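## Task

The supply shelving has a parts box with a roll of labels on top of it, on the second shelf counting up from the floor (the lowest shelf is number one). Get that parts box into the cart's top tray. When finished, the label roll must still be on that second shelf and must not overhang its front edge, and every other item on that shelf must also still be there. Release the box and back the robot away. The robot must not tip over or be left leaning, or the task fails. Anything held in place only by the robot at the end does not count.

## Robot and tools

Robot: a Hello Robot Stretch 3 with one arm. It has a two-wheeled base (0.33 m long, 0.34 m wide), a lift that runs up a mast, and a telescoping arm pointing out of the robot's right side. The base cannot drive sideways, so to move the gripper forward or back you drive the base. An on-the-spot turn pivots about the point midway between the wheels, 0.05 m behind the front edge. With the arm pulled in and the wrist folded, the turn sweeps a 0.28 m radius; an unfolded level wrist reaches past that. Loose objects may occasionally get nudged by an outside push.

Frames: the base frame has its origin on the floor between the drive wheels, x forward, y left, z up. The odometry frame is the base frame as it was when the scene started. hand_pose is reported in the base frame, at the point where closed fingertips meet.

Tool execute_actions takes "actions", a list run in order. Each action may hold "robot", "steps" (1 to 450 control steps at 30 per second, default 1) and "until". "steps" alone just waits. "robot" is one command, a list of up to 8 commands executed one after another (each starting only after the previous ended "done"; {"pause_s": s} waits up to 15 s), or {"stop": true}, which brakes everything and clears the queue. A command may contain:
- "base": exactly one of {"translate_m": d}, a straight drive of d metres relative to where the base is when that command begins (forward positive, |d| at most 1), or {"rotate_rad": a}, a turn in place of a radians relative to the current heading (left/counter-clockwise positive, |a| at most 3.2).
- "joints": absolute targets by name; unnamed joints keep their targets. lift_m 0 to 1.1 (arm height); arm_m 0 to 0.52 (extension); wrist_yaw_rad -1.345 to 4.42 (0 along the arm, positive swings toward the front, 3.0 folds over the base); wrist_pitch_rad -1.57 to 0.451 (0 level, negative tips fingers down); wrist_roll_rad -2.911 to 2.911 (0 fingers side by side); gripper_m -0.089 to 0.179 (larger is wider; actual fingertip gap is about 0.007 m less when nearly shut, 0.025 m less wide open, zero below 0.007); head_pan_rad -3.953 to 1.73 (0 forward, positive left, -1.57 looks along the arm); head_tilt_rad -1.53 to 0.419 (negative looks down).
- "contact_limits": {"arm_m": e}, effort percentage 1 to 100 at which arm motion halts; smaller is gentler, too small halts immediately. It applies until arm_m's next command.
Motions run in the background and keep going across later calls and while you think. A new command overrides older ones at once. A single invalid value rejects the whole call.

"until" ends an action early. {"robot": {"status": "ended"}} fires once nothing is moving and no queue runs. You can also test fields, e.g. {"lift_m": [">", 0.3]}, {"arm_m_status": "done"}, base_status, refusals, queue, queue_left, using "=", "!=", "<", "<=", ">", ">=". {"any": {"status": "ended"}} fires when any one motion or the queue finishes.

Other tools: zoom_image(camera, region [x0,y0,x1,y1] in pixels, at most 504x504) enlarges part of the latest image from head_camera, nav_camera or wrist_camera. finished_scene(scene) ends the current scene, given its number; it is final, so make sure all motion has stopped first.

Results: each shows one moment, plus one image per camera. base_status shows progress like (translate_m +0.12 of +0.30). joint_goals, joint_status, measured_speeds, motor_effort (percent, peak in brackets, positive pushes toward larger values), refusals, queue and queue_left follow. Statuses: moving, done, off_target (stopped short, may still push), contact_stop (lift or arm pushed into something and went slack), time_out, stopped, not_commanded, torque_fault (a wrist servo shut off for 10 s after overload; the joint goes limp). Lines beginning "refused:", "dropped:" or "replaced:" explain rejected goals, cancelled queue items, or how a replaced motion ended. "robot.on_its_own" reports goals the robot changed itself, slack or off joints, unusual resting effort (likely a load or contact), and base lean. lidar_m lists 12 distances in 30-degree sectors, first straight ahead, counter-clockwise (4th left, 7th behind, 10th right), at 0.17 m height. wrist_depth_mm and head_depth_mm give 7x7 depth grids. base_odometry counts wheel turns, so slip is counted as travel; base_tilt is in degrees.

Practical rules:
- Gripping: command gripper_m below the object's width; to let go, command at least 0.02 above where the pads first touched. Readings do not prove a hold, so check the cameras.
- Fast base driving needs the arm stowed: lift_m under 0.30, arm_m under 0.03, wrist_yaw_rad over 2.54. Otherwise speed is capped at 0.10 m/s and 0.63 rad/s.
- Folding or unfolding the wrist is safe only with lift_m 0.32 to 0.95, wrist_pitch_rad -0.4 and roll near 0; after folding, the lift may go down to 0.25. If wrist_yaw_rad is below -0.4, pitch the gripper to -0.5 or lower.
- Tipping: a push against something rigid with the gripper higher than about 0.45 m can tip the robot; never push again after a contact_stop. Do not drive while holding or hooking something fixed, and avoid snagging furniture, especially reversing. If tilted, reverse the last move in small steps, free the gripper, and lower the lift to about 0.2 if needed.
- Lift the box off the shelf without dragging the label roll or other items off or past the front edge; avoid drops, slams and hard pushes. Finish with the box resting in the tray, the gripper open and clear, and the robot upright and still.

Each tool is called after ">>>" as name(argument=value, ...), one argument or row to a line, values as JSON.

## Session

>>> execute_actions(
  actions=[],
)

Scene clock: 0.00 s.
robot.base_odometry: x=+0.000 y=+0.000 heading=+0.000 (m, m, rad; robot's odometry frame)
robot.turned_by_wheels: +0.000 (rad since the last result)
robot.turned_by_imu: +0.000 (rad since the last result)
robot.base_tilt: forward=+2.9 right=-2.6 (deg)
robot.lidar_m: 2.51 1.86 2.04 2.12 2.09 2.40 1.89 1.20 1.20 1.53 2.37 1.89
robot.head_depth_mm: 2200 2438 2038 2074 2062 2086 2041 / 2181 2635 2694 2684 2723 2721 2302 / 2190 2871 2934 2936 2884 2933 2285 / 2170 3032 3030 3100 3048 3077 2301 / 2144 2754 2807 2786 2833 2832 2265 / 2169 2530 2536 2559 2536 2579 2302 / 2177 2301 2332 2355 2357 2361 2297
robot.base_status: not_commanded
robot.joint_positions: lift_m=+0.517 arm_m=+0.000 wrist_yaw_rad=+2.900 wrist_pitch_rad=-0.617 wrist_roll_rad=-0.019 gripper_m=+0.037 head_pan_rad=+0.018 head_tilt_rad=-0.018
robot.joint_goals: lift_m=+0.517 arm_m=+0.000 wrist_yaw_rad=+2.900 wrist_pitch_rad=-0.617 wrist_roll_rad=-0.019 gripper_m=+0.037 head_pan_rad=+0.018 head_tilt_rad=-0.018
robot.joint_status: lift_m=not_commanded arm_m=not_commanded wrist_yaw_rad=not_commanded wrist_pitch_rad=not_commanded wrist_roll_rad=not_commanded gripper_m=not_commanded head_pan_rad=not_commanded head_tilt_rad=not_commanded
robot.measured_speeds: translate_m=+0.000 rotate_rad=+0.000 lift_m=+0.000 arm_m=+0.000 wrist_yaw_rad=+0.000 wrist_pitch_rad=+0.000 wrist_roll_rad=+0.000 head_pan_rad=+0.000 head_tilt_rad=+0.000
robot: refusals=0 queue=idle queue_left=0
robot.motor_effort: left_wheel=+0 right_wheel=-1 lift_m=+30 arm_m=+0 wrist_yaw_rad=+0 wrist_pitch_rad=+7 wrist_roll_rad=+0 gripper_m=+0 head_pan_rad=+0 head_tilt_rad=+1 (%)
robot.hand_pose: x=+0.0255 y=+0.0444 z=+0.4877 quat_wxyz=(+0.294, +0.688, +0.135, +0.649) (m; robot's base frame)
robot.wrist_depth_mm: - - - - - - - / - - - - - - - / 967 - 998 - - - - / 829 828 857 872 873 905 919 / 723 726 - 747 772 777 796 / 632 647 - 674 676 686 695 / 573 593 - 593 596 613 617
pictures: head_camera (sideways: a quarter turn clockwise sets it upright), nav_camera (sideways: a quarter turn counterclockwise sets it upright), wrist_camera
camera_calibration (this result's frames):
head_camera: T_world_to_cam=[[-0.0438976, -0.0101404, -0.998985, 1.32774], [0.0163491, 0.999807, -0.0108672, 0.0160592], [0.998902, -0.0168096, -0.0437233, 0.00697168], [0, 0, 0, 1]] pos_world=[0.0510581, -0.00247502, 1.32687]
nav_camera: T_world_to_cam=[[0.0117154, 0.032938, 0.999389, -1.25902], [0.0244485, -0.999168, 0.0326442, 0.00924756], [0.999632, 0.0240511, -0.0125109, -0.0275012], [0, 0, 0, 1]] pos_world=[0.0420149, 0.0513711, 1.25761]
wrist_camera: T_world_to_cam=[[0.971431, -0.224519, 0.0769007, -0.0617422], [-0.118444, -0.739456, -0.662703, 0.378784], [0.205655, 0.634662, -0.744923, 0.49527], [0, 0, 0, 1]] pos_world=[0.00298827, -0.0480977, 0.624708]
Images, in order (width x height): head_camera 896x504, nav_camera 672x504, wrist_camera 644x364.

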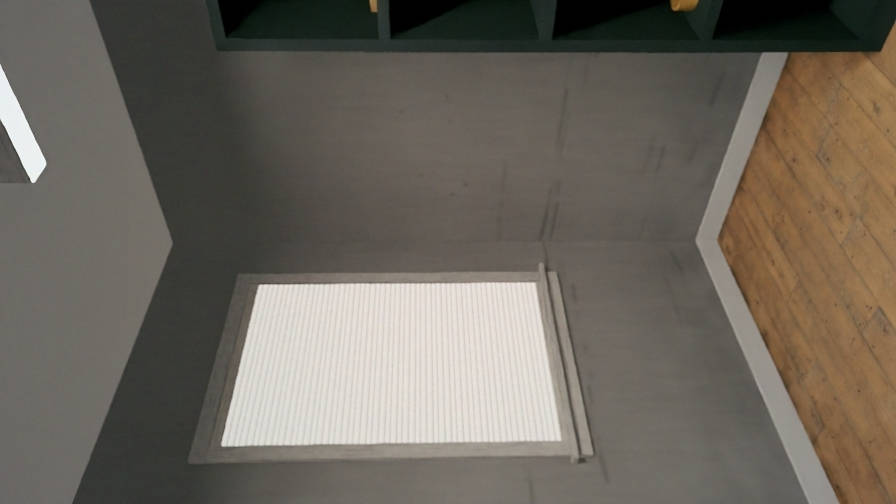

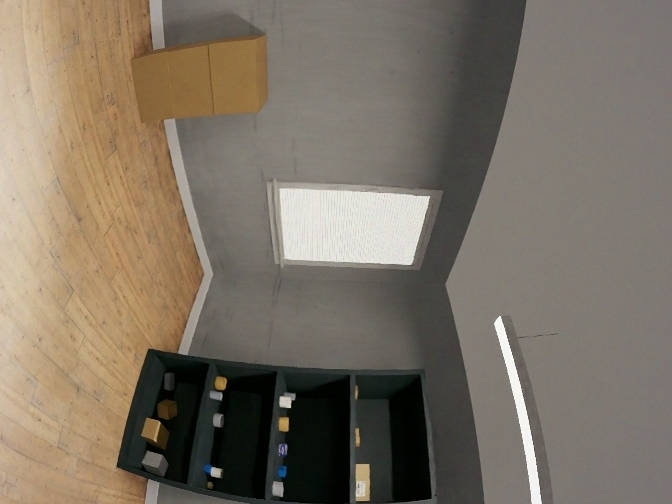

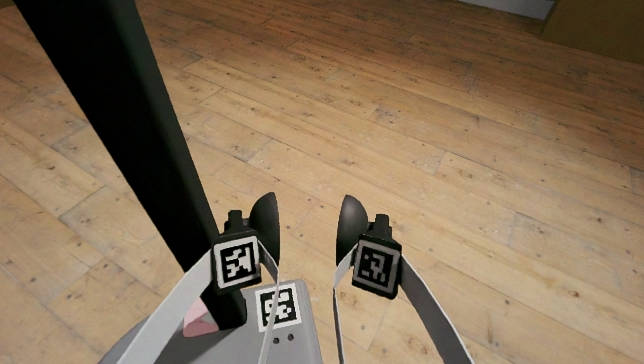

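Shelf is front-right now.

>>> execute_actions(
  actions=[
    {"robot":{"joints":{"head_pan_rad":-0.55,"head_tilt_rad":-0.35}},"steps":100,"until":{"robot":{"status":"ended"}}},
  ],
)

>>> execute_actions(
  actions=[
    {"robot":{"joints":{"head_pan_rad":-2.2,"head_tilt_rad":-0.4}},"steps":100,"until":{"robot":{"status":"ended"}}},
  ],
)

Scene clock: 4.80 s.
robot.base_odometry: x=+0.000 y=+0.000 heading=+0.000 (m, m, rad; robot's odometry frame)
robot.turned_by_wheels: +0.000 (rad since the last result)
robot.turned_by_imu: +0.000 (rad since the last result)
robot.base_tilt: forward=+2.9 right=-2.6 (deg)
robot.lidar_m: 2.53 1.86 2.04 2.13 2.10 2.40 1.88 1.20 1.20 1.53 2.38 1.90
robot.head_depth_mm: 1985 2091 2237 2370 2473 1882 1515 / 2001 2097 2251 2435 2502 1874 1523 / 1987 2165 2239 2207 2230 1870 1519 / 2056 2215 2258 2398 2283 1869 1511 / 2094 2225 2354 2461 2344 1889 1517 / 2117 2242 2270 2275 2303 1889 1506 / 1875 1949 2490 2705 2366 1896 1524
robot.base_status: not_commanded
robot.joint_positions: lift_m=+0.517 arm_m=+0.000 wrist_yaw_rad=+2.900 wrist_pitch_rad=-0.617 wrist_roll_rad=-0.019 gripper_m=+0.037 head_pan_rad=-0.543 head_tilt_rad=-0.345
robot.joint_goals: lift_m=+0.517 arm_m=+0.000 wrist_yaw_rad=+2.900 wrist_pitch_rad=-0.617 wrist_roll_rad=-0.019 gripper_m=+0.037 head_pan_rad=-0.550 head_tilt_rad=-0.350
robot.joint_status: lift_m=not_commanded arm_m=not_commanded wrist_yaw_rad=not_commanded wrist_pitch_rad=not_commanded wrist_roll_rad=not_commanded gripper_m=not_commanded head_pan_rad=done head_tilt_rad=done
robot.measured_speeds: translate_m=+0.000 rotate_rad=+0.000 lift_m=+0.000 arm_m=+0.000 wrist_yaw_rad=+0.000 wrist_pitch_rad=+0.000 wrist_roll_rad=+0.000 head_pan_rad=+0.000 head_tilt_rad=+0.000
robot: refusals=0 queue=done queue_left=0
robot.motor_effort: left_wheel=+1(0) right_wheel=-1(1) lift_m=+30(30) arm_m=+0(0) wrist_yaw_rad=+0(0) wrist_pitch_rad=+7(7) wrist_roll_rad=+0(0) gripper_m=+0(1) head_pan_rad=-4(45) head_tilt_rad=-1(17) (%)
robot.hand_pose: x=+0.0255 y=+0.0444 z=+0.4877 quat_wxyz=(+0.294, +0.688, +0.135, +0.649) (m; robot's base frame)
robot.wrist_depth_mm: - - - - - - - / - - - - - - - / 962 - - - - - - / 825 833 846 870 878 897 907 / 720 715 - 749 768 775 787 / 639 643 - 677 674 688 693 / 575 595 - 591 605 611 611
pictures: head_camera (sideways: a quarter turn clockwise sets it upright), nav_camera (sideways: a quarter turn counterclockwise sets it upright), wrist_camera
camera_calibration (this result's frames):
head_camera: T_world_to_cam=[[-0.31575, 0.179536, -0.931702, 1.24139], [0.540968, 0.840773, -0.0213175, 0.0264572], [0.779523, -0.510752, -0.362597, 0.423361], [0, 0, 0, 1]] pos_world=[0.0476374, -0.0288866, 1.31068]
nav_camera: T_world_to_cam=[[0.302176, -0.144055, 0.942305, -1.18606], [-0.501936, -0.864425, 0.0288107, 0.0174624], [0.810401, -0.481682, -0.333514, 0.39149], [0, 0, 0, 1]] pos_world=[0.0499001, 0.0328112, 1.2477]
wrist_camera: T_world_to_cam=[[0.971431, -0.224519, 0.0769007, -0.0617422], [-0.118444, -0.739456, -0.662703, 0.378784], [0.205654, 0.634662, -0.744923, 0.49527], [0, 0, 0, 1]] pos_world=[0.00298825, -0.0480977, 0.624708]
Images, in order (width x height): head_camera 896x504, nav_camera 672x504, wrist_camera 644x364.

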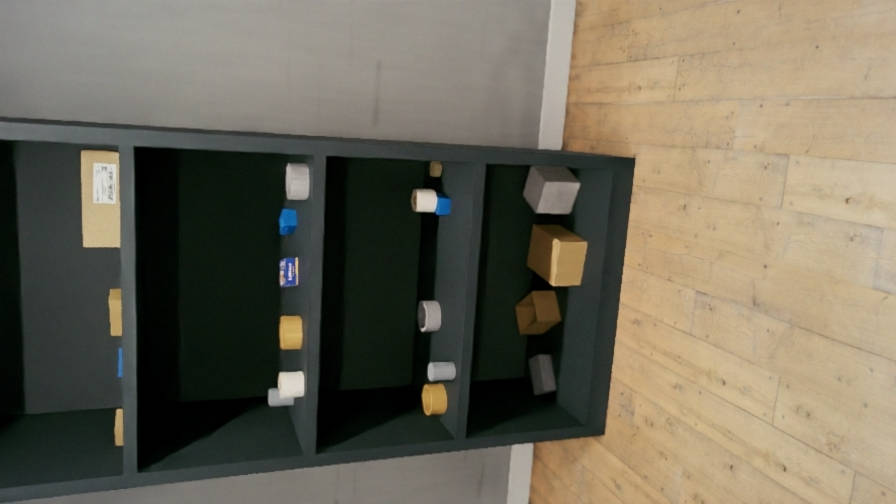

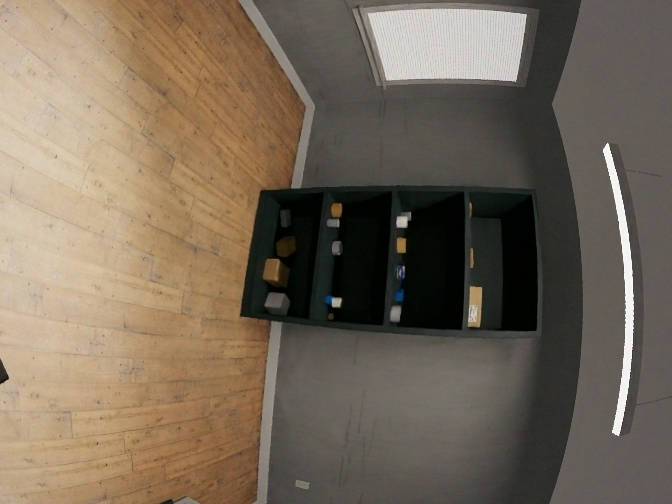

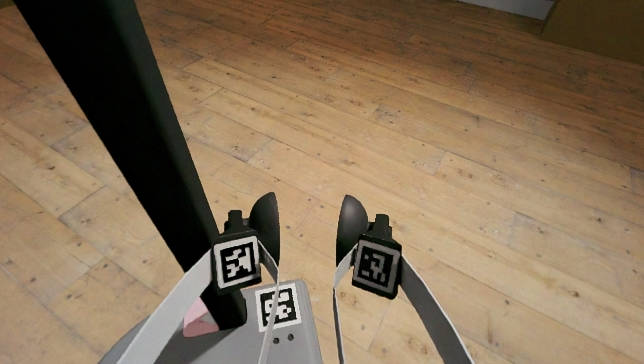

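Scene clock: 6.17 s.
robot.base_odometry: x=+0.000 y=+0.000 heading=+0.000 (m, m, rad; robot's odometry frame)
robot.turned_by_wheels: +0.000 (rad since the last result)
robot.turned_by_imu: +0.000 (rad since the last result)
robot.base_tilt: forward=+2.9 right=-2.6 (deg)
robot.lidar_m: 2.52 1.86 2.04 2.13 2.09 2.40 1.89 1.20 1.20 1.53 2.37 1.90
robot.head_depth_mm: 1350 1430 1542 1546 1542 1625 1448 / 1373 1450 1548 1561 1533 1626 1444 / 1378 1463 1578 1600 1596 1659 1441 / 1388 1475 1602 1710 1851 1724 1457 / 1417 1496 1610 1736 1895 1781 1452 / 1417 1520 1631 1760 1933 1779 1454 / 1442 1553 1656 1784 1959 1777 1446
robot.base_status: not_commanded
robot.joint_positions: lift_m=+0.517 arm_m=+0.000 wrist_yaw_rad=+2.900 wrist_pitch_rad=-0.617 wrist_roll_rad=-0.019 gripper_m=+0.037 head_pan_rad=-2.193 head_tilt_rad=-0.395
robot.joint_goals: lift_m=+0.517 arm_m=+0.000 wrist_yaw_rad=+2.900 wrist_pitch_rad=-0.617 wrist_roll_rad=-0.019 gripper_m=+0.037 head_pan_rad=-2.200 head_tilt_rad=-0.400
robot.joint_status: lift_m=not_commanded arm_m=not_commanded wrist_yaw_rad=not_commanded wrist_pitch_rad=not_commanded wrist_roll_rad=not_commanded gripper_m=not_commanded head_pan_rad=done head_tilt_rad=done
robot.measured_speeds: translate_m=+0.000 rotate_rad=+0.000 lift_m=+0.000 arm_m=+0.000 wrist_yaw_rad=+0.000 wrist_pitch_rad=+0.000 wrist_roll_rad=+0.000 head_pan_rad=+0.000 head_tilt_rad=+0.000
robot: refusals=0 queue=done queue_left=0
robot.motor_effort: left_wheel=+1(1) right_wheel=-1(1) lift_m=+30(30) arm_m=+0(0) wrist_yaw_rad=+1(0) wrist_pitch_rad=+7(7) wrist_roll_rad=+0(0) gripper_m=+0(0) head_pan_rad=-5(53) head_tilt_rad=-3(5) (%)
robot.hand_pose: x=+0.0255 y=+0.0444 z=+0.4877 quat_wxyz=(+0.294, +0.688, +0.135, +0.649) (m; robot's base frame)
robot.wrist_depth_mm: - - - - - - - / - - - - - - - / 963 - 996 - - - - / 829 828 867 876 877 908 925 / 716 722 - 744 763 779 795 / 642 647 - 677 676 691 694 / 567 591 - 599 591 619 614
pictures: head_camera (sideways: a quarter turn clockwise sets it upright), nav_camera (sideways: a quarter turn counterclockwise sets it upright), wrist_camera
camera_calibration (this result's frames):
head_camera: T_world_to_cam=[[0.230643, 0.33778, -0.912528, 1.21304], [0.79597, -0.604909, -0.022729, 0.0267379], [-0.559674, -0.721103, -0.408381, 0.491111], [0, 0, 0, 1]] pos_world=[-0.0261997, -0.0394243, 1.3081]
nav_camera: T_world_to_cam=[[-0.194527, -0.327514, 0.924605, -1.15993], [-0.822821, 0.567613, 0.0279473, 0.0205457], [-0.533971, -0.755347, -0.379902, 0.460059], [0, 0, 0, 1]] pos_world=[0.0369258, -0.0440505, 1.24668]
wrist_camera: T_world_to_cam=[[0.971431, -0.224519, 0.0769007, -0.0617422], [-0.118443, -0.739456, -0.662703, 0.378784], [0.205654, 0.634662, -0.744923, 0.49527], [0, 0, 0, 1]] pos_world=[0.00298822, -0.0480977, 0.624708]
Images, in order (width x height): head_camera 896x504, nav_camera 672x504, wrist_camera 644x364.

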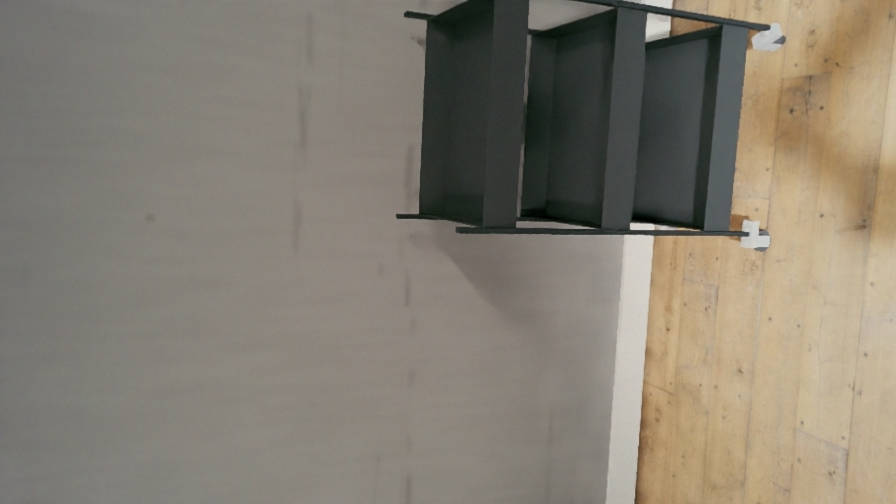

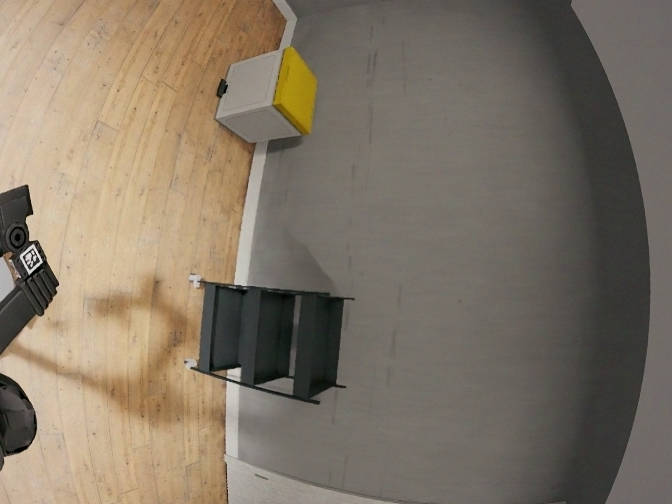

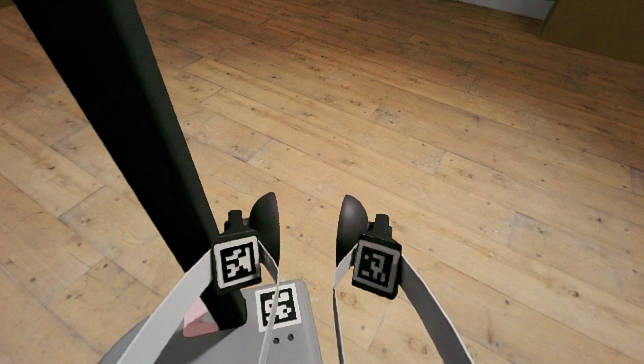

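>>> execute_actions(
  actions=[
    {"robot":[{"joints":{"lift_m":0.28,"wrist_pitch_rad":-0.4,"wrist_roll_rad":0,"wrist_yaw_rad":3.0,"head_pan_rad":-1.57,"head_tilt_rad":-0.6},"base":{"rotate_rad":-0.595}},{"base":{"translate_m":0.7}},{"base":{"translate_m":0.68}},{"base":{"rotate_rad":1.45}},{"joints":{"lift_m":0.5}},{"joints":{"wrist_yaw_rad":0,"gripper_m":0.125}},{"joints":{"wrist_pitch_rad":0}}],"steps":450,"until":{"robot":{"status":"ended"}}},
  ],
)

Scene clock: 44.13 s.
robot.base_odometry: x=+1.143 y=-0.773 heading=+0.855 (m, m, rad; robot's odometry frame)
robot.turned_by_wheels: +0.855 (rad since the last result)
robot.turned_by_imu: +0.864 (rad since the last result)
robot.base_tilt: forward=+2.9 right=-2.6 (deg)
robot.lidar_m: 1.91 1.77 2.76 3.45 1.95 1.43 1.38 1.36 0.55 0.64 0.68 0.88
robot.head_depth_mm: 459 482 523 1119 1335 1452 1265 / 699 693 626 600 702 845 1226 / 826 910 662 601 1020 879 1149 / 830 907 688 601 973 897 1199 / 827 902 723 599 1054 897 1161 / 825 906 722 1141 1055 894 1173 / 830 900 698 1153 1033 896 1198
robot.base_status: done (rotate_rad +1.4499 of +1.4500)
robot.joint_positions: lift_m=+0.473 arm_m=+0.000 wrist_yaw_rad=+2.998 wrist_pitch_rad=-0.418 wrist_roll_rad=-0.003 gripper_m=+0.037 head_pan_rad=-1.577 head_tilt_rad=-0.593
robot.joint_goals: lift_m=+0.500 arm_m=+0.000 wrist_yaw_rad=+3.000 wrist_pitch_rad=-0.400 wrist_roll_rad=+0.000 gripper_m=+0.037 head_pan_rad=-1.570 head_tilt_rad=-0.600
robot.joint_status: lift_m=moving arm_m=not_commanded wrist_yaw_rad=done wrist_pitch_rad=done wrist_roll_rad=done gripper_m=not_commanded head_pan_rad=done head_tilt_rad=done
robot.measured_speeds: translate_m=+0.000 rotate_rad=+0.000 lift_m=+0.107 arm_m=+0.000 wrist_yaw_rad=+0.000 wrist_pitch_rad=+0.000 wrist_roll_rad=+0.000 head_pan_rad=+0.000 head_tilt_rad=+0.000
robot: refusals=0 queue=running queue_left=2
robot.motor_effort: left_wheel=-1(13) right_wheel=+1(7) lift_m=+43(47) arm_m=+0(0) wrist_yaw_rad=+1(4) wrist_pitch_rad=+9(12) wrist_roll_rad=+2(2) gripper_m=-1(0) head_pan_rad=+4(46) head_tilt_rad=-3(14) (%)
robot.hand_pose: x=+0.0110 y=+0.0771 z=+0.4855 quat_wxyz=(+0.196, +0.699, +0.097, +0.681) (m; robot's base frame)
robot.wrist_depth_mm: - - - - - - - / - - - - - - - / - - - - - - - / 996 - - - - - - / 815 834 - 864 868 874 880 / 694 704 - 720 727 731 747 / 594 606 602 619 615 628 628
pictures: head_camera (sideways: a quarter turn clockwise sets it upright), nav_camera (sideways: a quarter turn counterclockwise sets it upright), wrist_camera
camera_calibration (this result's frames):
head_camera: T_world_to_cam=[[-0.00585815, 0.580434, -0.814286, 1.08636], [0.999198, -0.028868, -0.027766, 0.0320492], [-0.0396231, -0.813795, -0.579799, 0.710979], [0, 0, 0, 1]] pos_world=[0.0025117, -0.0510425, 1.29772]
nav_camera: T_world_to_cam=[[0.0293881, -0.554138, 0.831906, -1.04038], [-0.999567, -0.0172143, 0.0238444, 0.0269722], [0.00110756, -0.832247, -0.554405, 0.683857], [0, 0, 0, 1]] pos_world=[0.0567779, -0.00691368, 1.24399]
wrist_camera: T_world_to_cam=[[0.986602, -0.1498, 0.0646193, -0.040049], [-0.0390211, -0.601272, -0.798091, 0.454047], [0.158408, 0.784877, -0.599062, 0.393969], [0, 0, 0, 1]] pos_world=[-0.00517784, -0.0422105, 0.600971]
Images, in order (width x height): head_camera 896x504, nav_camera 672x504, wrist_camera 644x364.

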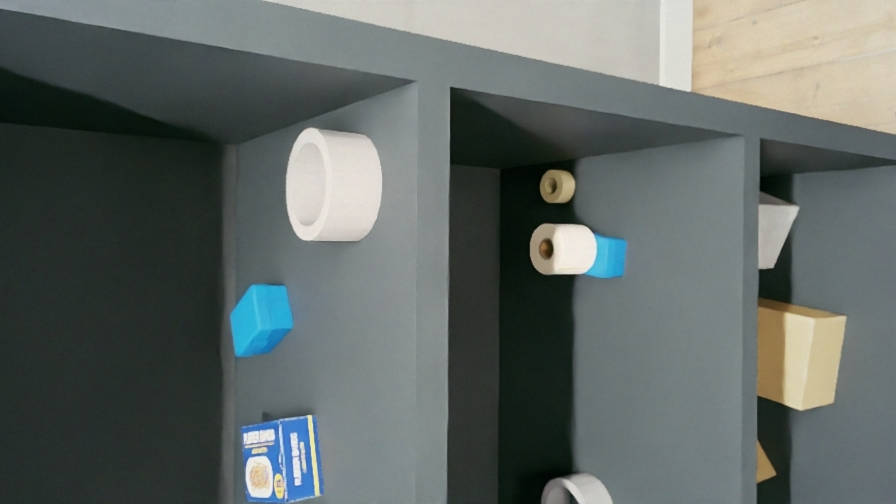

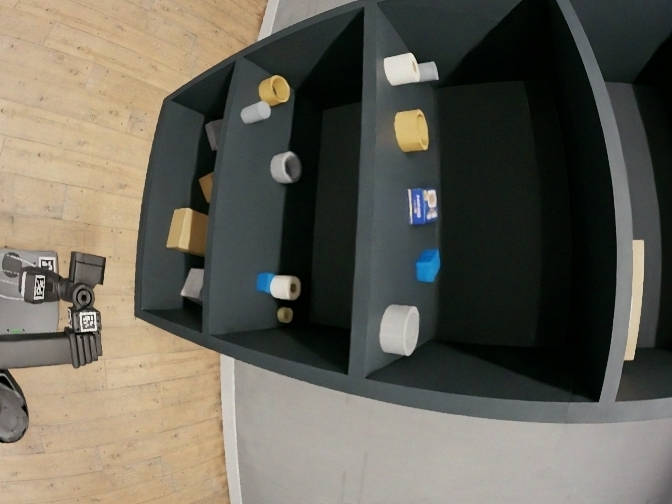

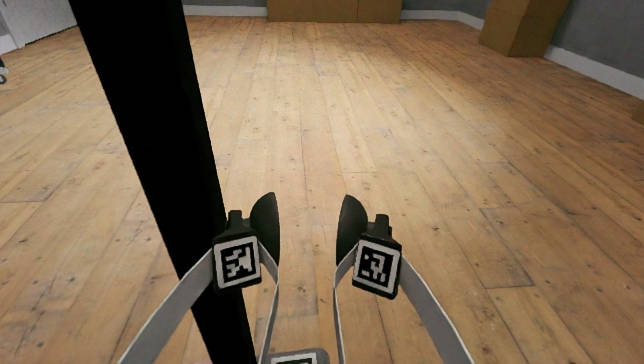

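>>> execute_actions(
  actions=[
    {"steps":300,"until":{"robot":{"status":"ended"}}},
  ],
)

Scene clock: 48.37 s.
robot.base_odometry: x=+1.143 y=-0.773 heading=+0.855 (m, m, rad; robot's odometry frame)
robot.turned_by_wheels: +0.000 (rad since the last result)
robot.turned_by_imu: +0.000 (rad since the last result)
robot.base_tilt: forward=+2.9 right=-2.5 (deg)
robot.lidar_m: 1.91 1.78 2.75 3.46 1.95 1.43 1.38 1.36 0.55 0.64 0.68 0.88
robot.head_depth_mm: 458 482 522 1119 1337 1457 1272 / 699 692 627 600 701 843 1221 / 824 906 663 602 1033 878 1128 / 828 909 687 600 977 898 1204 / 829 898 723 599 1059 896 1169 / 827 902 720 1142 1050 897 1164 / 832 902 697 1151 1023 895 1192
robot.base_status: done (rotate_rad +1.4499 of +1.4500)
robot.joint_positions: lift_m=+0.499 arm_m=+0.000 wrist_yaw_rad=+0.003 wrist_pitch_rad=-0.022 wrist_roll_rad=-0.003 gripper_m=+0.125 head_pan_rad=-1.577 head_tilt_rad=-0.593
robot.joint_goals: lift_m=+0.500 arm_m=+0.000 wrist_yaw_rad=+0.000 wrist_pitch_rad=+0.000 wrist_roll_rad=+0.000 gripper_m=+0.125 head_pan_rad=-1.570 head_tilt_rad=-0.600
robot.joint_status: lift_m=done arm_m=not_commanded wrist_yaw_rad=done wrist_pitch_rad=done wrist_roll_rad=done gripper_m=done head_pan_rad=done head_tilt_rad=done
robot.measured_speeds: translate_m=+0.000 rotate_rad=+0.000 lift_m=+0.000 arm_m=+0.000 wrist_yaw_rad=+0.000 wrist_pitch_rad=+0.000 wrist_roll_rad=+0.000 head_pan_rad=+0.000 head_tilt_rad=+0.000
robot: refusals=0 queue=done queue_left=0
robot.motor_effort: left_wheel=-2(1) right_wheel=+1(0) lift_m=+44(46) arm_m=+0(0) wrist_yaw_rad=-2(3) wrist_pitch_rad=+11(11) wrist_roll_rad=+2(2) gripper_m=-1(80) head_pan_rad=+4(4) head_tilt_rad=-2(2) (%)
robot.hand_pose: x=-0.0206 y=-0.4006 z=+0.6083 quat_wxyz=(+0.708, +0.009, -0.706, -0.007) (m; robot's base frame)
robot.wrist_depth_mm: 719 716 705 691 512 261 694 / 749 734 739 720 500 270 710 / 765 772 761 739 493 292 731 / 526 522 564 505 466 294 774 / 328 347 339 344 348 805 808 / 814 881 869 844 396 859 851 / 758 791 774 695 457 880 884
pictures: head_camera (sideways: a quarter turn clockwise sets it upright), nav_camera (sideways: a quarter turn counterclockwise sets it upright), wrist_camera
camera_calibration (this result's frames):
head_camera: T_world_to_cam=[[-0.00585836, 0.580434, -0.814286, 1.08636], [0.999198, -0.0288676, -0.0277659, 0.0320492], [-0.0396228, -0.813795, -0.579799, 0.710978], [0, 0, 0, 1]] pos_world=[0.00251172, -0.0510425, 1.29772]
nav_camera: T_world_to_cam=[[0.0293883, -0.554138, 0.831906, -1.04038], [-0.999567, -0.0172146, 0.0238444, 0.0269722], [0.00110785, -0.832247, -0.554404, 0.683857], [0, 0, 0, 1]] pos_world=[0.0567779, -0.00691367, 1.24399]
wrist_camera: T_world_to_cam=[[-0.998034, 0.0273717, 0.0563743, -0.0532764], [-0.0479341, 0.24604, -0.968074, 0.706217], [-0.0403682, -0.968873, -0.244244, -0.0750127], [0, 0, 0, 1]] pos_world=[-0.0223479, -0.244977, 0.668352]
Images, in order (width x height): head_camera 896x504, nav_camera 672x504, wrist_camera 644x364.

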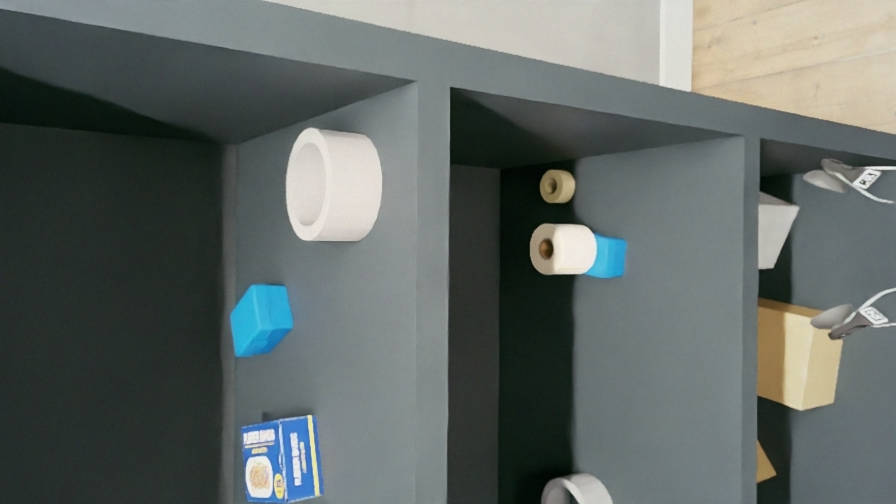

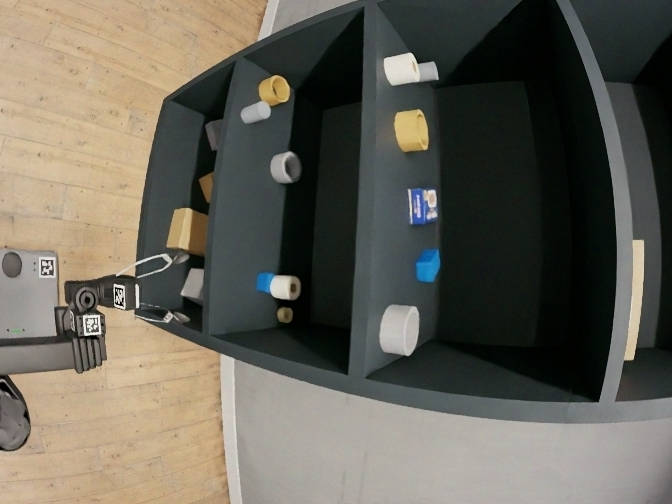

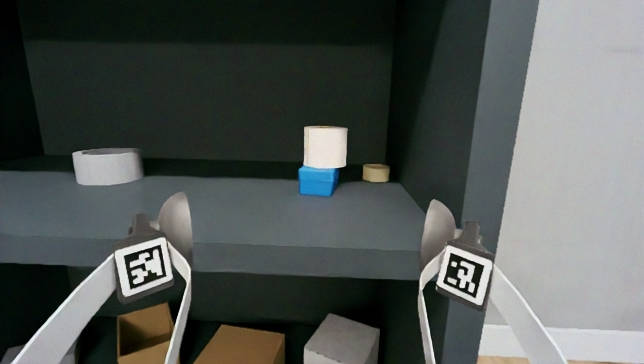

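>>> execute_actions(
  actions=[
    {"robot":{"joints":{"arm_m":0.27,"lift_m":0.497},"base":{"translate_m":-0.022}},"steps":300,"until":{"robot":{"status":"ended"}}},
  ],
)

Scene clock: 59.77 s.
robot.base_odometry: x=+1.128 y=-0.790 heading=+0.855 (m, m, rad; robot's odometry frame)
robot.turned_by_wheels: +0.000 (rad since the last result)
robot.turned_by_imu: +0.000 (rad since the last result)
robot.base_tilt: forward=+2.8 right=-2.5 (deg)
robot.lidar_m: 1.94 1.79 2.77 3.46 1.92 1.40 1.36 1.36 0.54 0.54 0.68 0.91
robot.head_depth_mm: 430 471 999 1168 1325 1457 1276 / 586 579 574 586 710 1389 1268 / 828 895 663 602 980 898 - / 826 905 668 602 977 918 1162 / 829 894 721 602 1049 886 1173 / 828 900 723 602 1058 897 1156 / 831 900 702 1144 1057 900 1196
robot.base_status: done (translate_m -0.0220 of -0.0220)
robot.joint_positions: lift_m=+0.498 arm_m=+0.270 wrist_yaw_rad=+0.002 wrist_pitch_rad=-0.020 wrist_roll_rad=-0.003 gripper_m=+0.125 head_pan_rad=-1.577 head_tilt_rad=-0.593
robot.joint_goals: lift_m=+0.497 arm_m=+0.270 wrist_yaw_rad=+0.000 wrist_pitch_rad=+0.000 wrist_roll_rad=+0.000 gripper_m=+0.125 head_pan_rad=-1.570 head_tilt_rad=-0.600
robot.joint_status: lift_m=done arm_m=done wrist_yaw_rad=done wrist_pitch_rad=done wrist_roll_rad=done gripper_m=done head_pan_rad=done head_tilt_rad=done
robot.measured_speeds: translate_m=+0.000 rotate_rad=+0.000 lift_m=+0.000 arm_m=+0.000 wrist_yaw_rad=+0.000 wrist_pitch_rad=+0.000 wrist_roll_rad=+0.000 head_pan_rad=+0.000 head_tilt_rad=+0.000
robot: refusals=0 queue=done queue_left=0
robot.motor_effort: left_wheel=-1(8) right_wheel=+1(0) lift_m=+13(45) arm_m=+4(5) wrist_yaw_rad=-2(2) wrist_pitch_rad=+11(11) wrist_roll_rad=+2(2) gripper_m=+0(0) head_pan_rad=+4(4) head_tilt_rad=-2(1) (%)
robot.hand_pose: x=-0.0209 y=-0.6703 z=+0.6071 quat_wxyz=(+0.708, +0.008, -0.706, -0.007) (m; robot's base frame)
robot.wrist_depth_mm: 451 448 439 434 428 212 137 / 466 463 459 451 440 210 136 / 488 490 476 469 451 209 135 / 498 500 493 221 444 206 135 / 324 341 310 227 318 191 134 / 239 222 224 217 237 177 133 / 183 183 186 187 189 183 132
pictures: head_camera (sideways: a quarter turn clockwise sets it upright), nav_camera (sideways: a quarter turn counterclockwise sets it upright), wrist_camera
camera_calibration (this result's frames):
head_camera: T_world_to_cam=[[-0.00585829, 0.580434, -0.814286, 1.08636], [0.999198, -0.0288678, -0.027766, 0.0320492], [-0.0396229, -0.813795, -0.579799, 0.710979], [0, 0, 0, 1]] pos_world=[0.00251172, -0.0510425, 1.29772]
nav_camera: T_world_to_cam=[[0.0293882, -0.554138, 0.831906, -1.04038], [-0.999567, -0.0172145, 0.0238444, 0.0269722], [0.00110776, -0.832247, -0.554405, 0.683857], [0, 0, 0, 1]] pos_world=[0.0567779, -0.00691367, 1.24399]
wrist_camera: T_world_to_cam=[[-0.998002, 0.0287167, 0.0562825, -0.0451929], [-0.0475721, 0.244741, -0.968421, 0.770763], [-0.0415845, -0.969163, -0.242886, -0.337667], [0, 0, 0, 1]] pos_world=[-0.0224775, -0.514594, 0.666952]
Images, in order (width x height): head_camera 896x504, nav_camera 672x504, wrist_camera 644x364.

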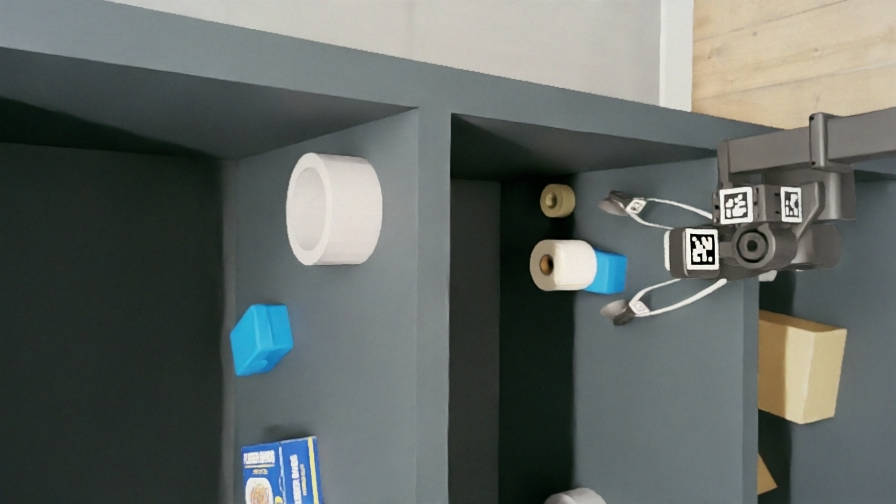

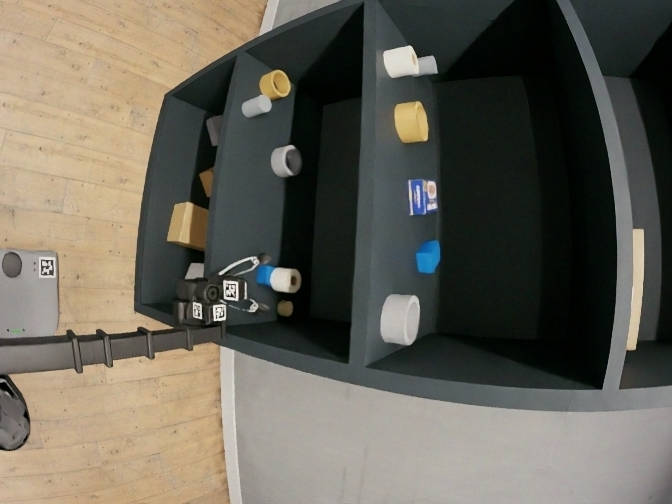

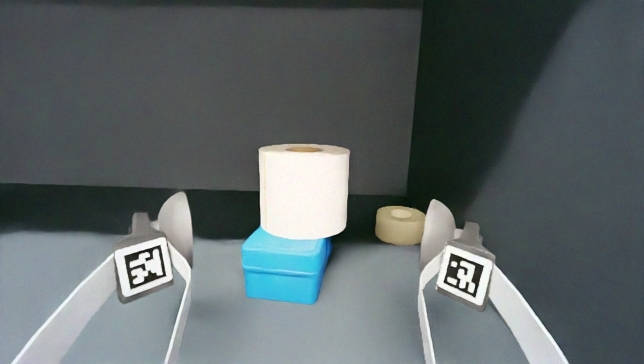

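>>> execute_actions(
  actions=[
    {"robot":[{"joints":{"arm_m":0.362}},{"joints":{"gripper_m":0.045}},{"pause_s":0.4},{"joints":{"lift_m":0.525}}],"steps":300,"until":{"robot":{"status":"ended"}}},
  ],
)

Scene clock: 70.30 s.
robot.base_odometry: x=+1.128 y=-0.790 heading=+0.855 (m, m, rad; robot's odometry frame)
robot.turned_by_wheels: +0.000 (rad since the last result)
robot.turned_by_imu: +0.000 (rad since the last result)
robot.base_tilt: forward=+2.9 right=-2.5 (deg)
robot.lidar_m: 1.93 1.79 2.77 3.46 1.92 1.41 1.36 1.36 0.54 0.54 0.68 0.90
robot.head_depth_mm: 430 473 1000 1157 1321 1460 1275 / 586 581 573 585 709 1412 1310 / 824 896 663 600 1000 - 1134 / 827 904 667 600 964 852 1195 / 826 896 721 602 1061 897 1177 / 829 903 721 602 1056 896 1156 / 823 900 700 1142 1051 898 1199
robot.base_status: done (translate_m -0.0220 of -0.0220)
robot.joint_positions: lift_m=+0.524 arm_m=+0.362 wrist_yaw_rad=+0.002 wrist_pitch_rad=-0.029 wrist_roll_rad=-0.003 gripper_m=+0.046 head_pan_rad=-1.577 head_tilt_rad=-0.593
robot.joint_goals: lift_m=+0.525 arm_m=+0.362 wrist_yaw_rad=+0.000 wrist_pitch_rad=+0.000 wrist_roll_rad=+0.000 gripper_m=+0.045 head_pan_rad=-1.570 head_tilt_rad=-0.600
robot.joint_status: lift_m=done arm_m=done wrist_yaw_rad=done wrist_pitch_rad=done wrist_roll_rad=done gripper_m=done head_pan_rad=done head_tilt_rad=done
robot.measured_speeds: translate_m=+0.000 rotate_rad=+0.000 lift_m=+0.000 arm_m=+0.000 wrist_yaw_rad=+0.000 wrist_pitch_rad=+0.000 wrist_roll_rad=+0.000 head_pan_rad=+0.000 head_tilt_rad=+0.000
robot: refusals=0 queue=done queue_left=0
robot.motor_effort: left_wheel=-1(2) right_wheel=+0(1) lift_m=+45(47) arm_m=+4(4) wrist_yaw_rad=-1(1) wrist_pitch_rad=+15(16) wrist_roll_rad=+2(2) gripper_m=-14(86) head_pan_rad=+3(4) head_tilt_rad=-2(4) (%)
robot.hand_pose: x=-0.0209 y=-0.7621 z=+0.6314 quat_wxyz=(+0.708, +0.011, -0.706, -0.010) (m; robot's base frame)
robot.wrist_depth_mm: 359 354 353 348 344 222 143 / 375 369 367 362 356 219 142 / 391 388 383 380 371 218 141 / 407 405 393 148 383 216 140 / 374 381 133 127 307 213 139 / 272 275 150 133 249 211 139 / 214 215 199 157 221 194 138
pictures: head_camera (sideways: a quarter turn clockwise sets it upright), nav_camera (sideways: a quarter turn counterclockwise sets it upright), wrist_camera
camera_calibration (this result's frames):
head_camera: T_world_to_cam=[[-0.00585835, 0.580434, -0.814286, 1.08636], [0.999198, -0.0288676, -0.027766, 0.0320493], [-0.0396228, -0.813795, -0.5798, 0.710979], [0, 0, 0, 1]] pos_world=[0.00251172, -0.0510425, 1.29772]
nav_camera: T_world_to_cam=[[0.0293883, -0.554139, 0.831906, -1.04038], [-0.999567, -0.0172146, 0.0238444, 0.0269722], [0.00110785, -0.832246, -0.554405, 0.683858], [0, 0, 0, 1]] pos_world=[0.0567779, -0.00691365, 1.24399]
wrist_camera: T_world_to_cam=[[-0.998001, 0.028219, 0.0565485, -0.0444705], [-0.0475867, 0.253269, -0.966225, 0.821809], [-0.0415879, -0.966984, -0.25142, -0.413645], [0, 0, 0, 1]] pos_world=[-0.0224771, -0.606872, 0.692569]
Images, in order (width x height): head_camera 896x504, nav_camera 672x504, wrist_camera 644x364.

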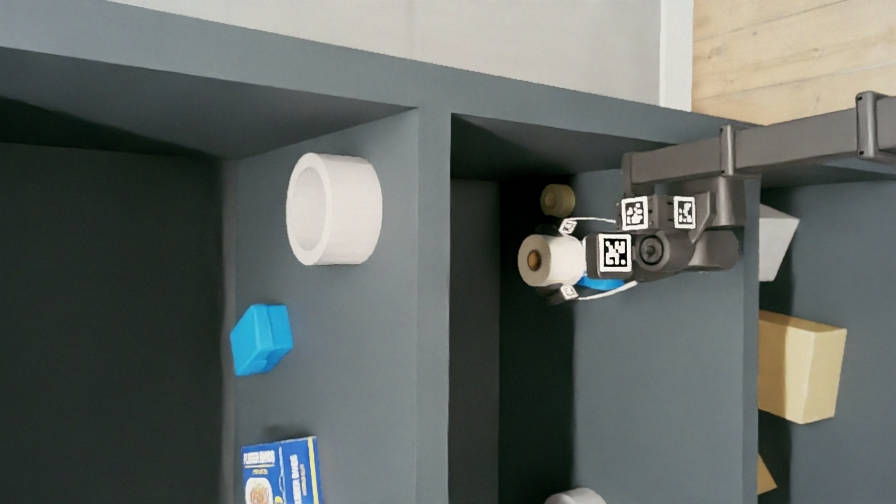

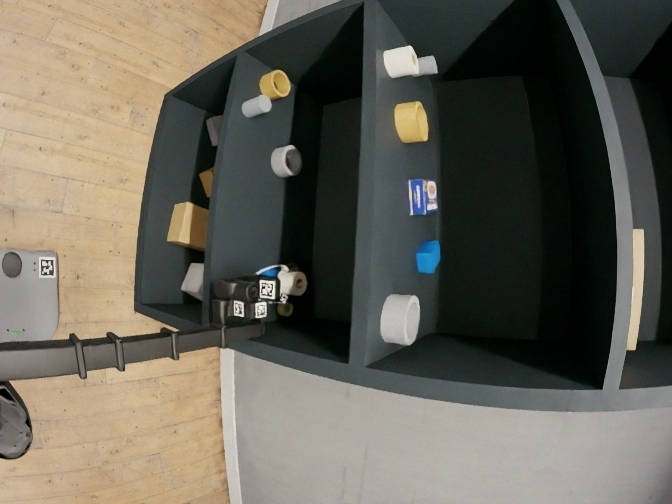

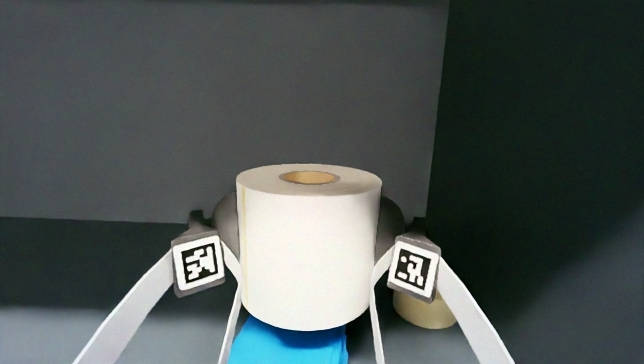

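>>> execute_actions(
  actions=[
    {"robot":[{"base":{"translate_m":0.17}},{"joints":{"lift_m":0.476}}],"steps":300,"until":{"robot":{"status":"ended"}}},
  ],
)

Scene clock: 82.17 s.
robot.base_odometry: x=+1.240 y=-0.662 heading=+0.855 (m, m, rad; robot's odometry frame)
robot.turned_by_wheels: +0.000 (rad since the last result)
robot.turned_by_imu: +0.000 (rad since the last result)
robot.base_tilt: forward=+2.9 right=-2.6 (deg)
robot.lidar_m: 1.77 1.63 2.66 3.44 2.15 1.58 1.53 1.37 0.61 0.64 0.78 1.52
robot.head_depth_mm: 831 891 632 829 936 878 1005 / 830 909 724 1150 1054 901 1181 / 830 903 724 1145 1054 - 1180 / 831 903 722 1154 997 - 1152 / 834 902 705 1149 1051 897 1170 / 837 906 724 1157 1041 898 1203 / 838 904 655 1153 1057 897 1194
robot.base_status: done (translate_m +0.1700 of +0.1700)
robot.joint_positions: lift_m=+0.477 arm_m=+0.362 wrist_yaw_rad=+0.002 wrist_pitch_rad=-0.030 wrist_roll_rad=-0.003 gripper_m=+0.046 head_pan_rad=-1.577 head_tilt_rad=-0.593
robot.joint_goals: lift_m=+0.476 arm_m=+0.362 wrist_yaw_rad=+0.000 wrist_pitch_rad=+0.000 wrist_roll_rad=+0.000 gripper_m=+0.045 head_pan_rad=-1.570 head_tilt_rad=-0.600
robot.joint_status: lift_m=done arm_m=done wrist_yaw_rad=done wrist_pitch_rad=done wrist_roll_rad=done gripper_m=done head_pan_rad=done head_tilt_rad=done
robot.measured_speeds: translate_m=+0.000 rotate_rad=+0.000 lift_m=+0.000 arm_m=+0.000 wrist_yaw_rad=+0.000 wrist_pitch_rad=+0.000 wrist_roll_rad=+0.000 head_pan_rad=+0.000 head_tilt_rad=+0.000
robot: refusals=0 queue=done queue_left=0
robot.motor_effort: left_wheel=-2(3) right_wheel=+0(5) lift_m=+14(47) arm_m=+4(4) wrist_yaw_rad=-2(2) wrist_pitch_rad=+16(16) wrist_roll_rad=+2(1) gripper_m=-13(14) head_pan_rad=+5(4) head_tilt_rad=-5(3) (%)
robot.hand_pose: x=-0.0209 y=-0.7620 z=+0.5836 quat_wxyz=(+0.708, +0.012, -0.706, -0.010) (m; robot's base frame)
robot.wrist_depth_mm: 367 363 361 357 352 349 339 / 387 380 379 371 367 363 349 / 402 396 389 387 381 377 345 / 408 408 394 148 394 395 343 / 208 266 133 127 280 264 185 / 191 192 150 133 188 197 148 / 150 151 152 147 155 157 140
pictures: head_camera (sideways: a quarter turn clockwise sets it upright), nav_camera (sideways: a quarter turn counterclockwise sets it upright), wrist_camera
camera_calibration (this result's frames):
head_camera: T_world_to_cam=[[-0.00585849, 0.580434, -0.814286, 1.08636], [0.999198, -0.0288674, -0.0277659, 0.0320492], [-0.0396226, -0.813795, -0.579799, 0.710978], [0, 0, 0, 1]] pos_world=[0.00251173, -0.0510425, 1.29772]
nav_camera: T_world_to_cam=[[0.0293884, -0.554138, 0.831906, -1.04038], [-0.999567, -0.0172148, 0.0238444, 0.0269722], [0.00110805, -0.832247, -0.554404, 0.683857], [0, 0, 0, 1]] pos_world=[0.0567779, -0.00691366, 1.24399]
wrist_camera: T_world_to_cam=[[-0.998001, 0.0281661, 0.0565775, -0.0418262], [-0.0475885, 0.254189, -0.965983, 0.776181], [-0.0415894, -0.966744, -0.25234, -0.424913], [0, 0, 0, 1]] pos_world=[-0.0224771, -0.606901, 0.644922]
Images, in order (width x height): head_camera 896x504, nav_camera 672x504, wrist_camera 644x364.

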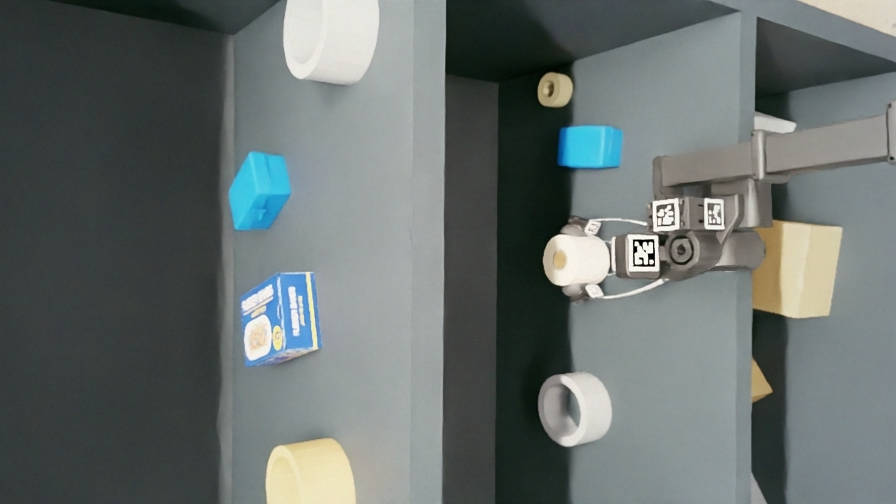

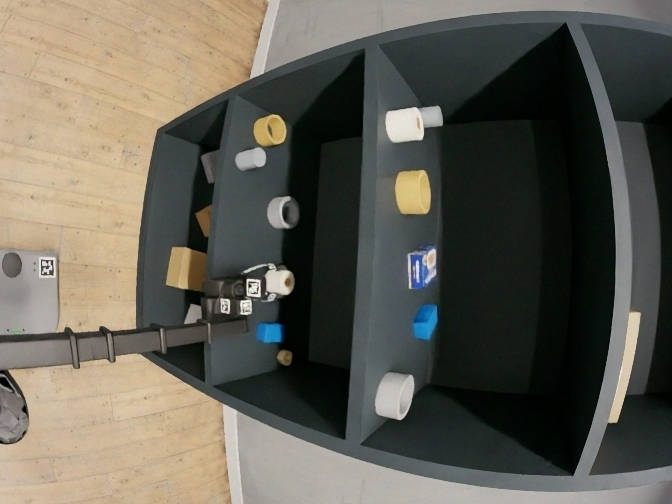

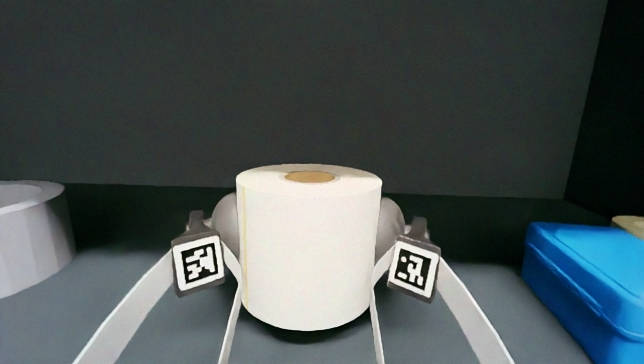

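>>> execute_actions(
  actions=[
    {"robot":[{"joints":{"lift_m":0.467}},{"joints":{"gripper_m":0.125}},{"pause_s":0.3},{"joints":{"lift_m":0.485}},{"joints":{"arm_m":0.2},"base":{"translate_m":-0.175}}],"steps":400,"until":{"robot":{"status":"ended"}}},
  ],
)

Scene clock: 93.90 s.
robot.base_odometry: x=+1.125 y=-0.794 heading=+0.855 (m, m, rad; robot's odometry frame)
robot.turned_by_wheels: +0.000 (rad since the last result)
robot.turned_by_imu: +0.000 (rad since the last result)
robot.base_tilt: forward=+2.9 right=-2.6 (deg)
robot.lidar_m: 1.94 1.80 2.77 3.46 1.90 1.40 1.36 1.36 0.54 0.54 0.67 0.91
robot.head_depth_mm: 426 472 1017 1161 1333 1466 1267 / 560 553 548 584 684 1410 1273 / 816 896 658 601 995 853 - / 828 906 656 601 1029 896 - / 827 895 726 600 1054 874 1170 / 830 902 721 599 998 898 1151 / 830 896 703 599 1049 894 1196
robot.base_status: done (translate_m -0.1750 of -0.1750)
robot.joint_positions: lift_m=+0.484 arm_m=+0.200 wrist_yaw_rad=+0.002 wrist_pitch_rad=-0.017 wrist_roll_rad=-0.003 gripper_m=+0.125 head_pan_rad=-1.577 head_tilt_rad=-0.593
robot.joint_goals: lift_m=+0.485 arm_m=+0.200 wrist_yaw_rad=+0.000 wrist_pitch_rad=+0.000 wrist_roll_rad=+0.000 gripper_m=+0.125 head_pan_rad=-1.570 head_tilt_rad=-0.600
robot.joint_status: lift_m=done arm_m=done wrist_yaw_rad=done wrist_pitch_rad=done wrist_roll_rad=done gripper_m=done head_pan_rad=done head_tilt_rad=done
robot.measured_speeds: translate_m=+0.000 rotate_rad=+0.000 lift_m=+0.000 arm_m=+0.000 wrist_yaw_rad=+0.000 wrist_pitch_rad=+0.000 wrist_roll_rad=+0.000 head_pan_rad=+0.000 head_tilt_rad=+0.000
robot: refusals=0 queue=done queue_left=0
robot.motor_effort: left_wheel=-1(7) right_wheel=+0(4) lift_m=+44(46) arm_m=-3(5) wrist_yaw_rad=-1(2) wrist_pitch_rad=+9(16) wrist_roll_rad=+2(2) gripper_m=+0(77) head_pan_rad=+4(4) head_tilt_rad=-3(2) (%)
robot.hand_pose: x=-0.0209 y=-0.6011 z=+0.5945 quat_wxyz=(+0.708, +0.007, -0.706, -0.006) (m; robot's base frame)
robot.wrist_depth_mm: 518 512 505 501 435 196 127 / 537 534 526 522 426 195 126 / 560 548 550 542 421 193 125 / 453 299 503 461 379 192 124 / 295 298 304 285 311 177 124 / 219 202 217 219 215 163 123 / - 167 169 170 171 166 122
pictures: head_camera (sideways: a quarter turn clockwise sets it upright), nav_camera (sideways: a quarter turn counterclockwise sets it upright), wrist_camera
camera_calibration (this result's frames):
head_camera: T_world_to_cam=[[-0.00585842, 0.580434, -0.814286, 1.08636], [0.999198, -0.0288675, -0.027766, 0.0320493], [-0.0396227, -0.813795, -0.5798, 0.710979], [0, 0, 0, 1]] pos_world=[0.00251173, -0.0510425, 1.29772]
nav_camera: T_world_to_cam=[[0.0293883, -0.554138, 0.831906, -1.04038], [-0.999567, -0.0172147, 0.0238444, 0.0269722], [0.00110795, -0.832246, -0.554405, 0.683858], [0, 0, 0, 1]] pos_world=[0.0567779, -0.00691365, 1.24399]
wrist_camera: T_world_to_cam=[[-0.997969, 0.029045, 0.0566998, -0.0465596], [-0.048024, 0.241808, -0.969135, 0.740199], [-0.041859, -0.969889, -0.239922, -0.275871], [0, 0, 0, 1]] pos_world=[-0.0224654, -0.445198, 0.653805]
Images, in order (width x height): head_camera 896x504, nav_camera 672x504, wrist_camera 644x364.

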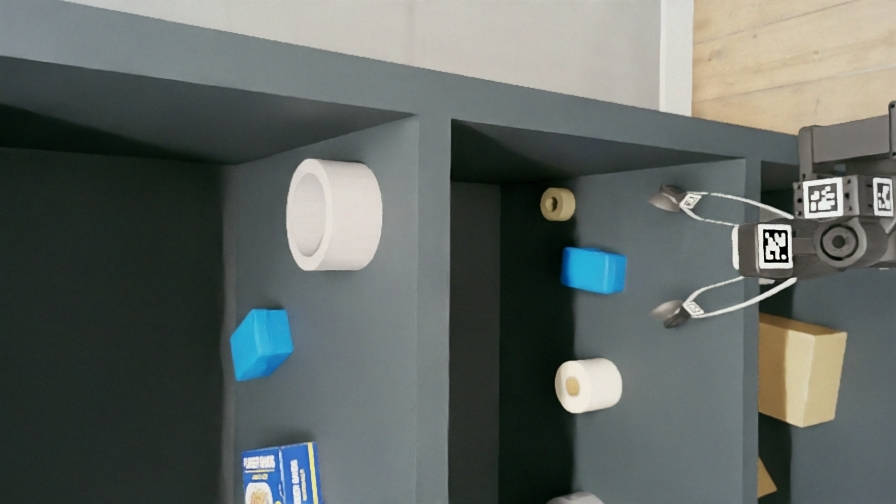

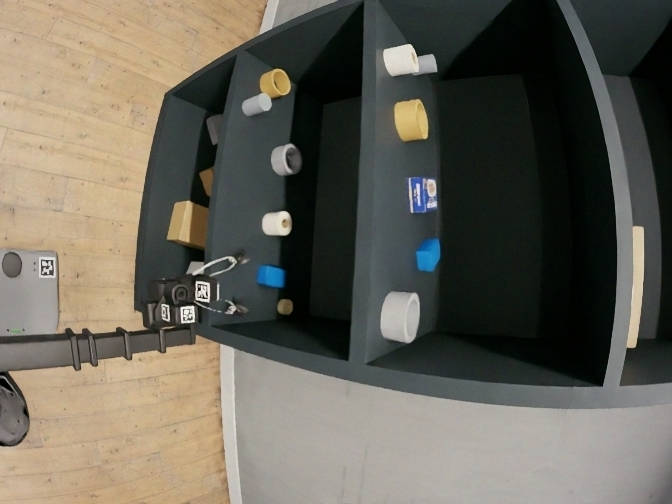

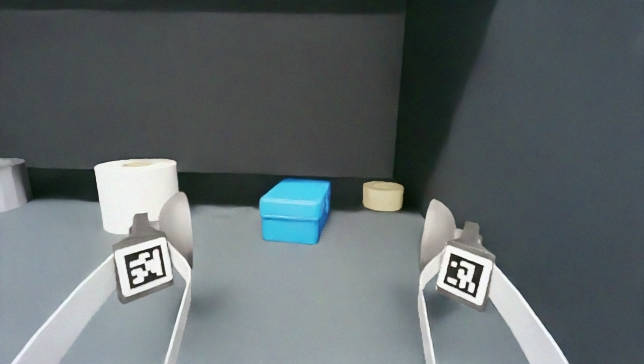

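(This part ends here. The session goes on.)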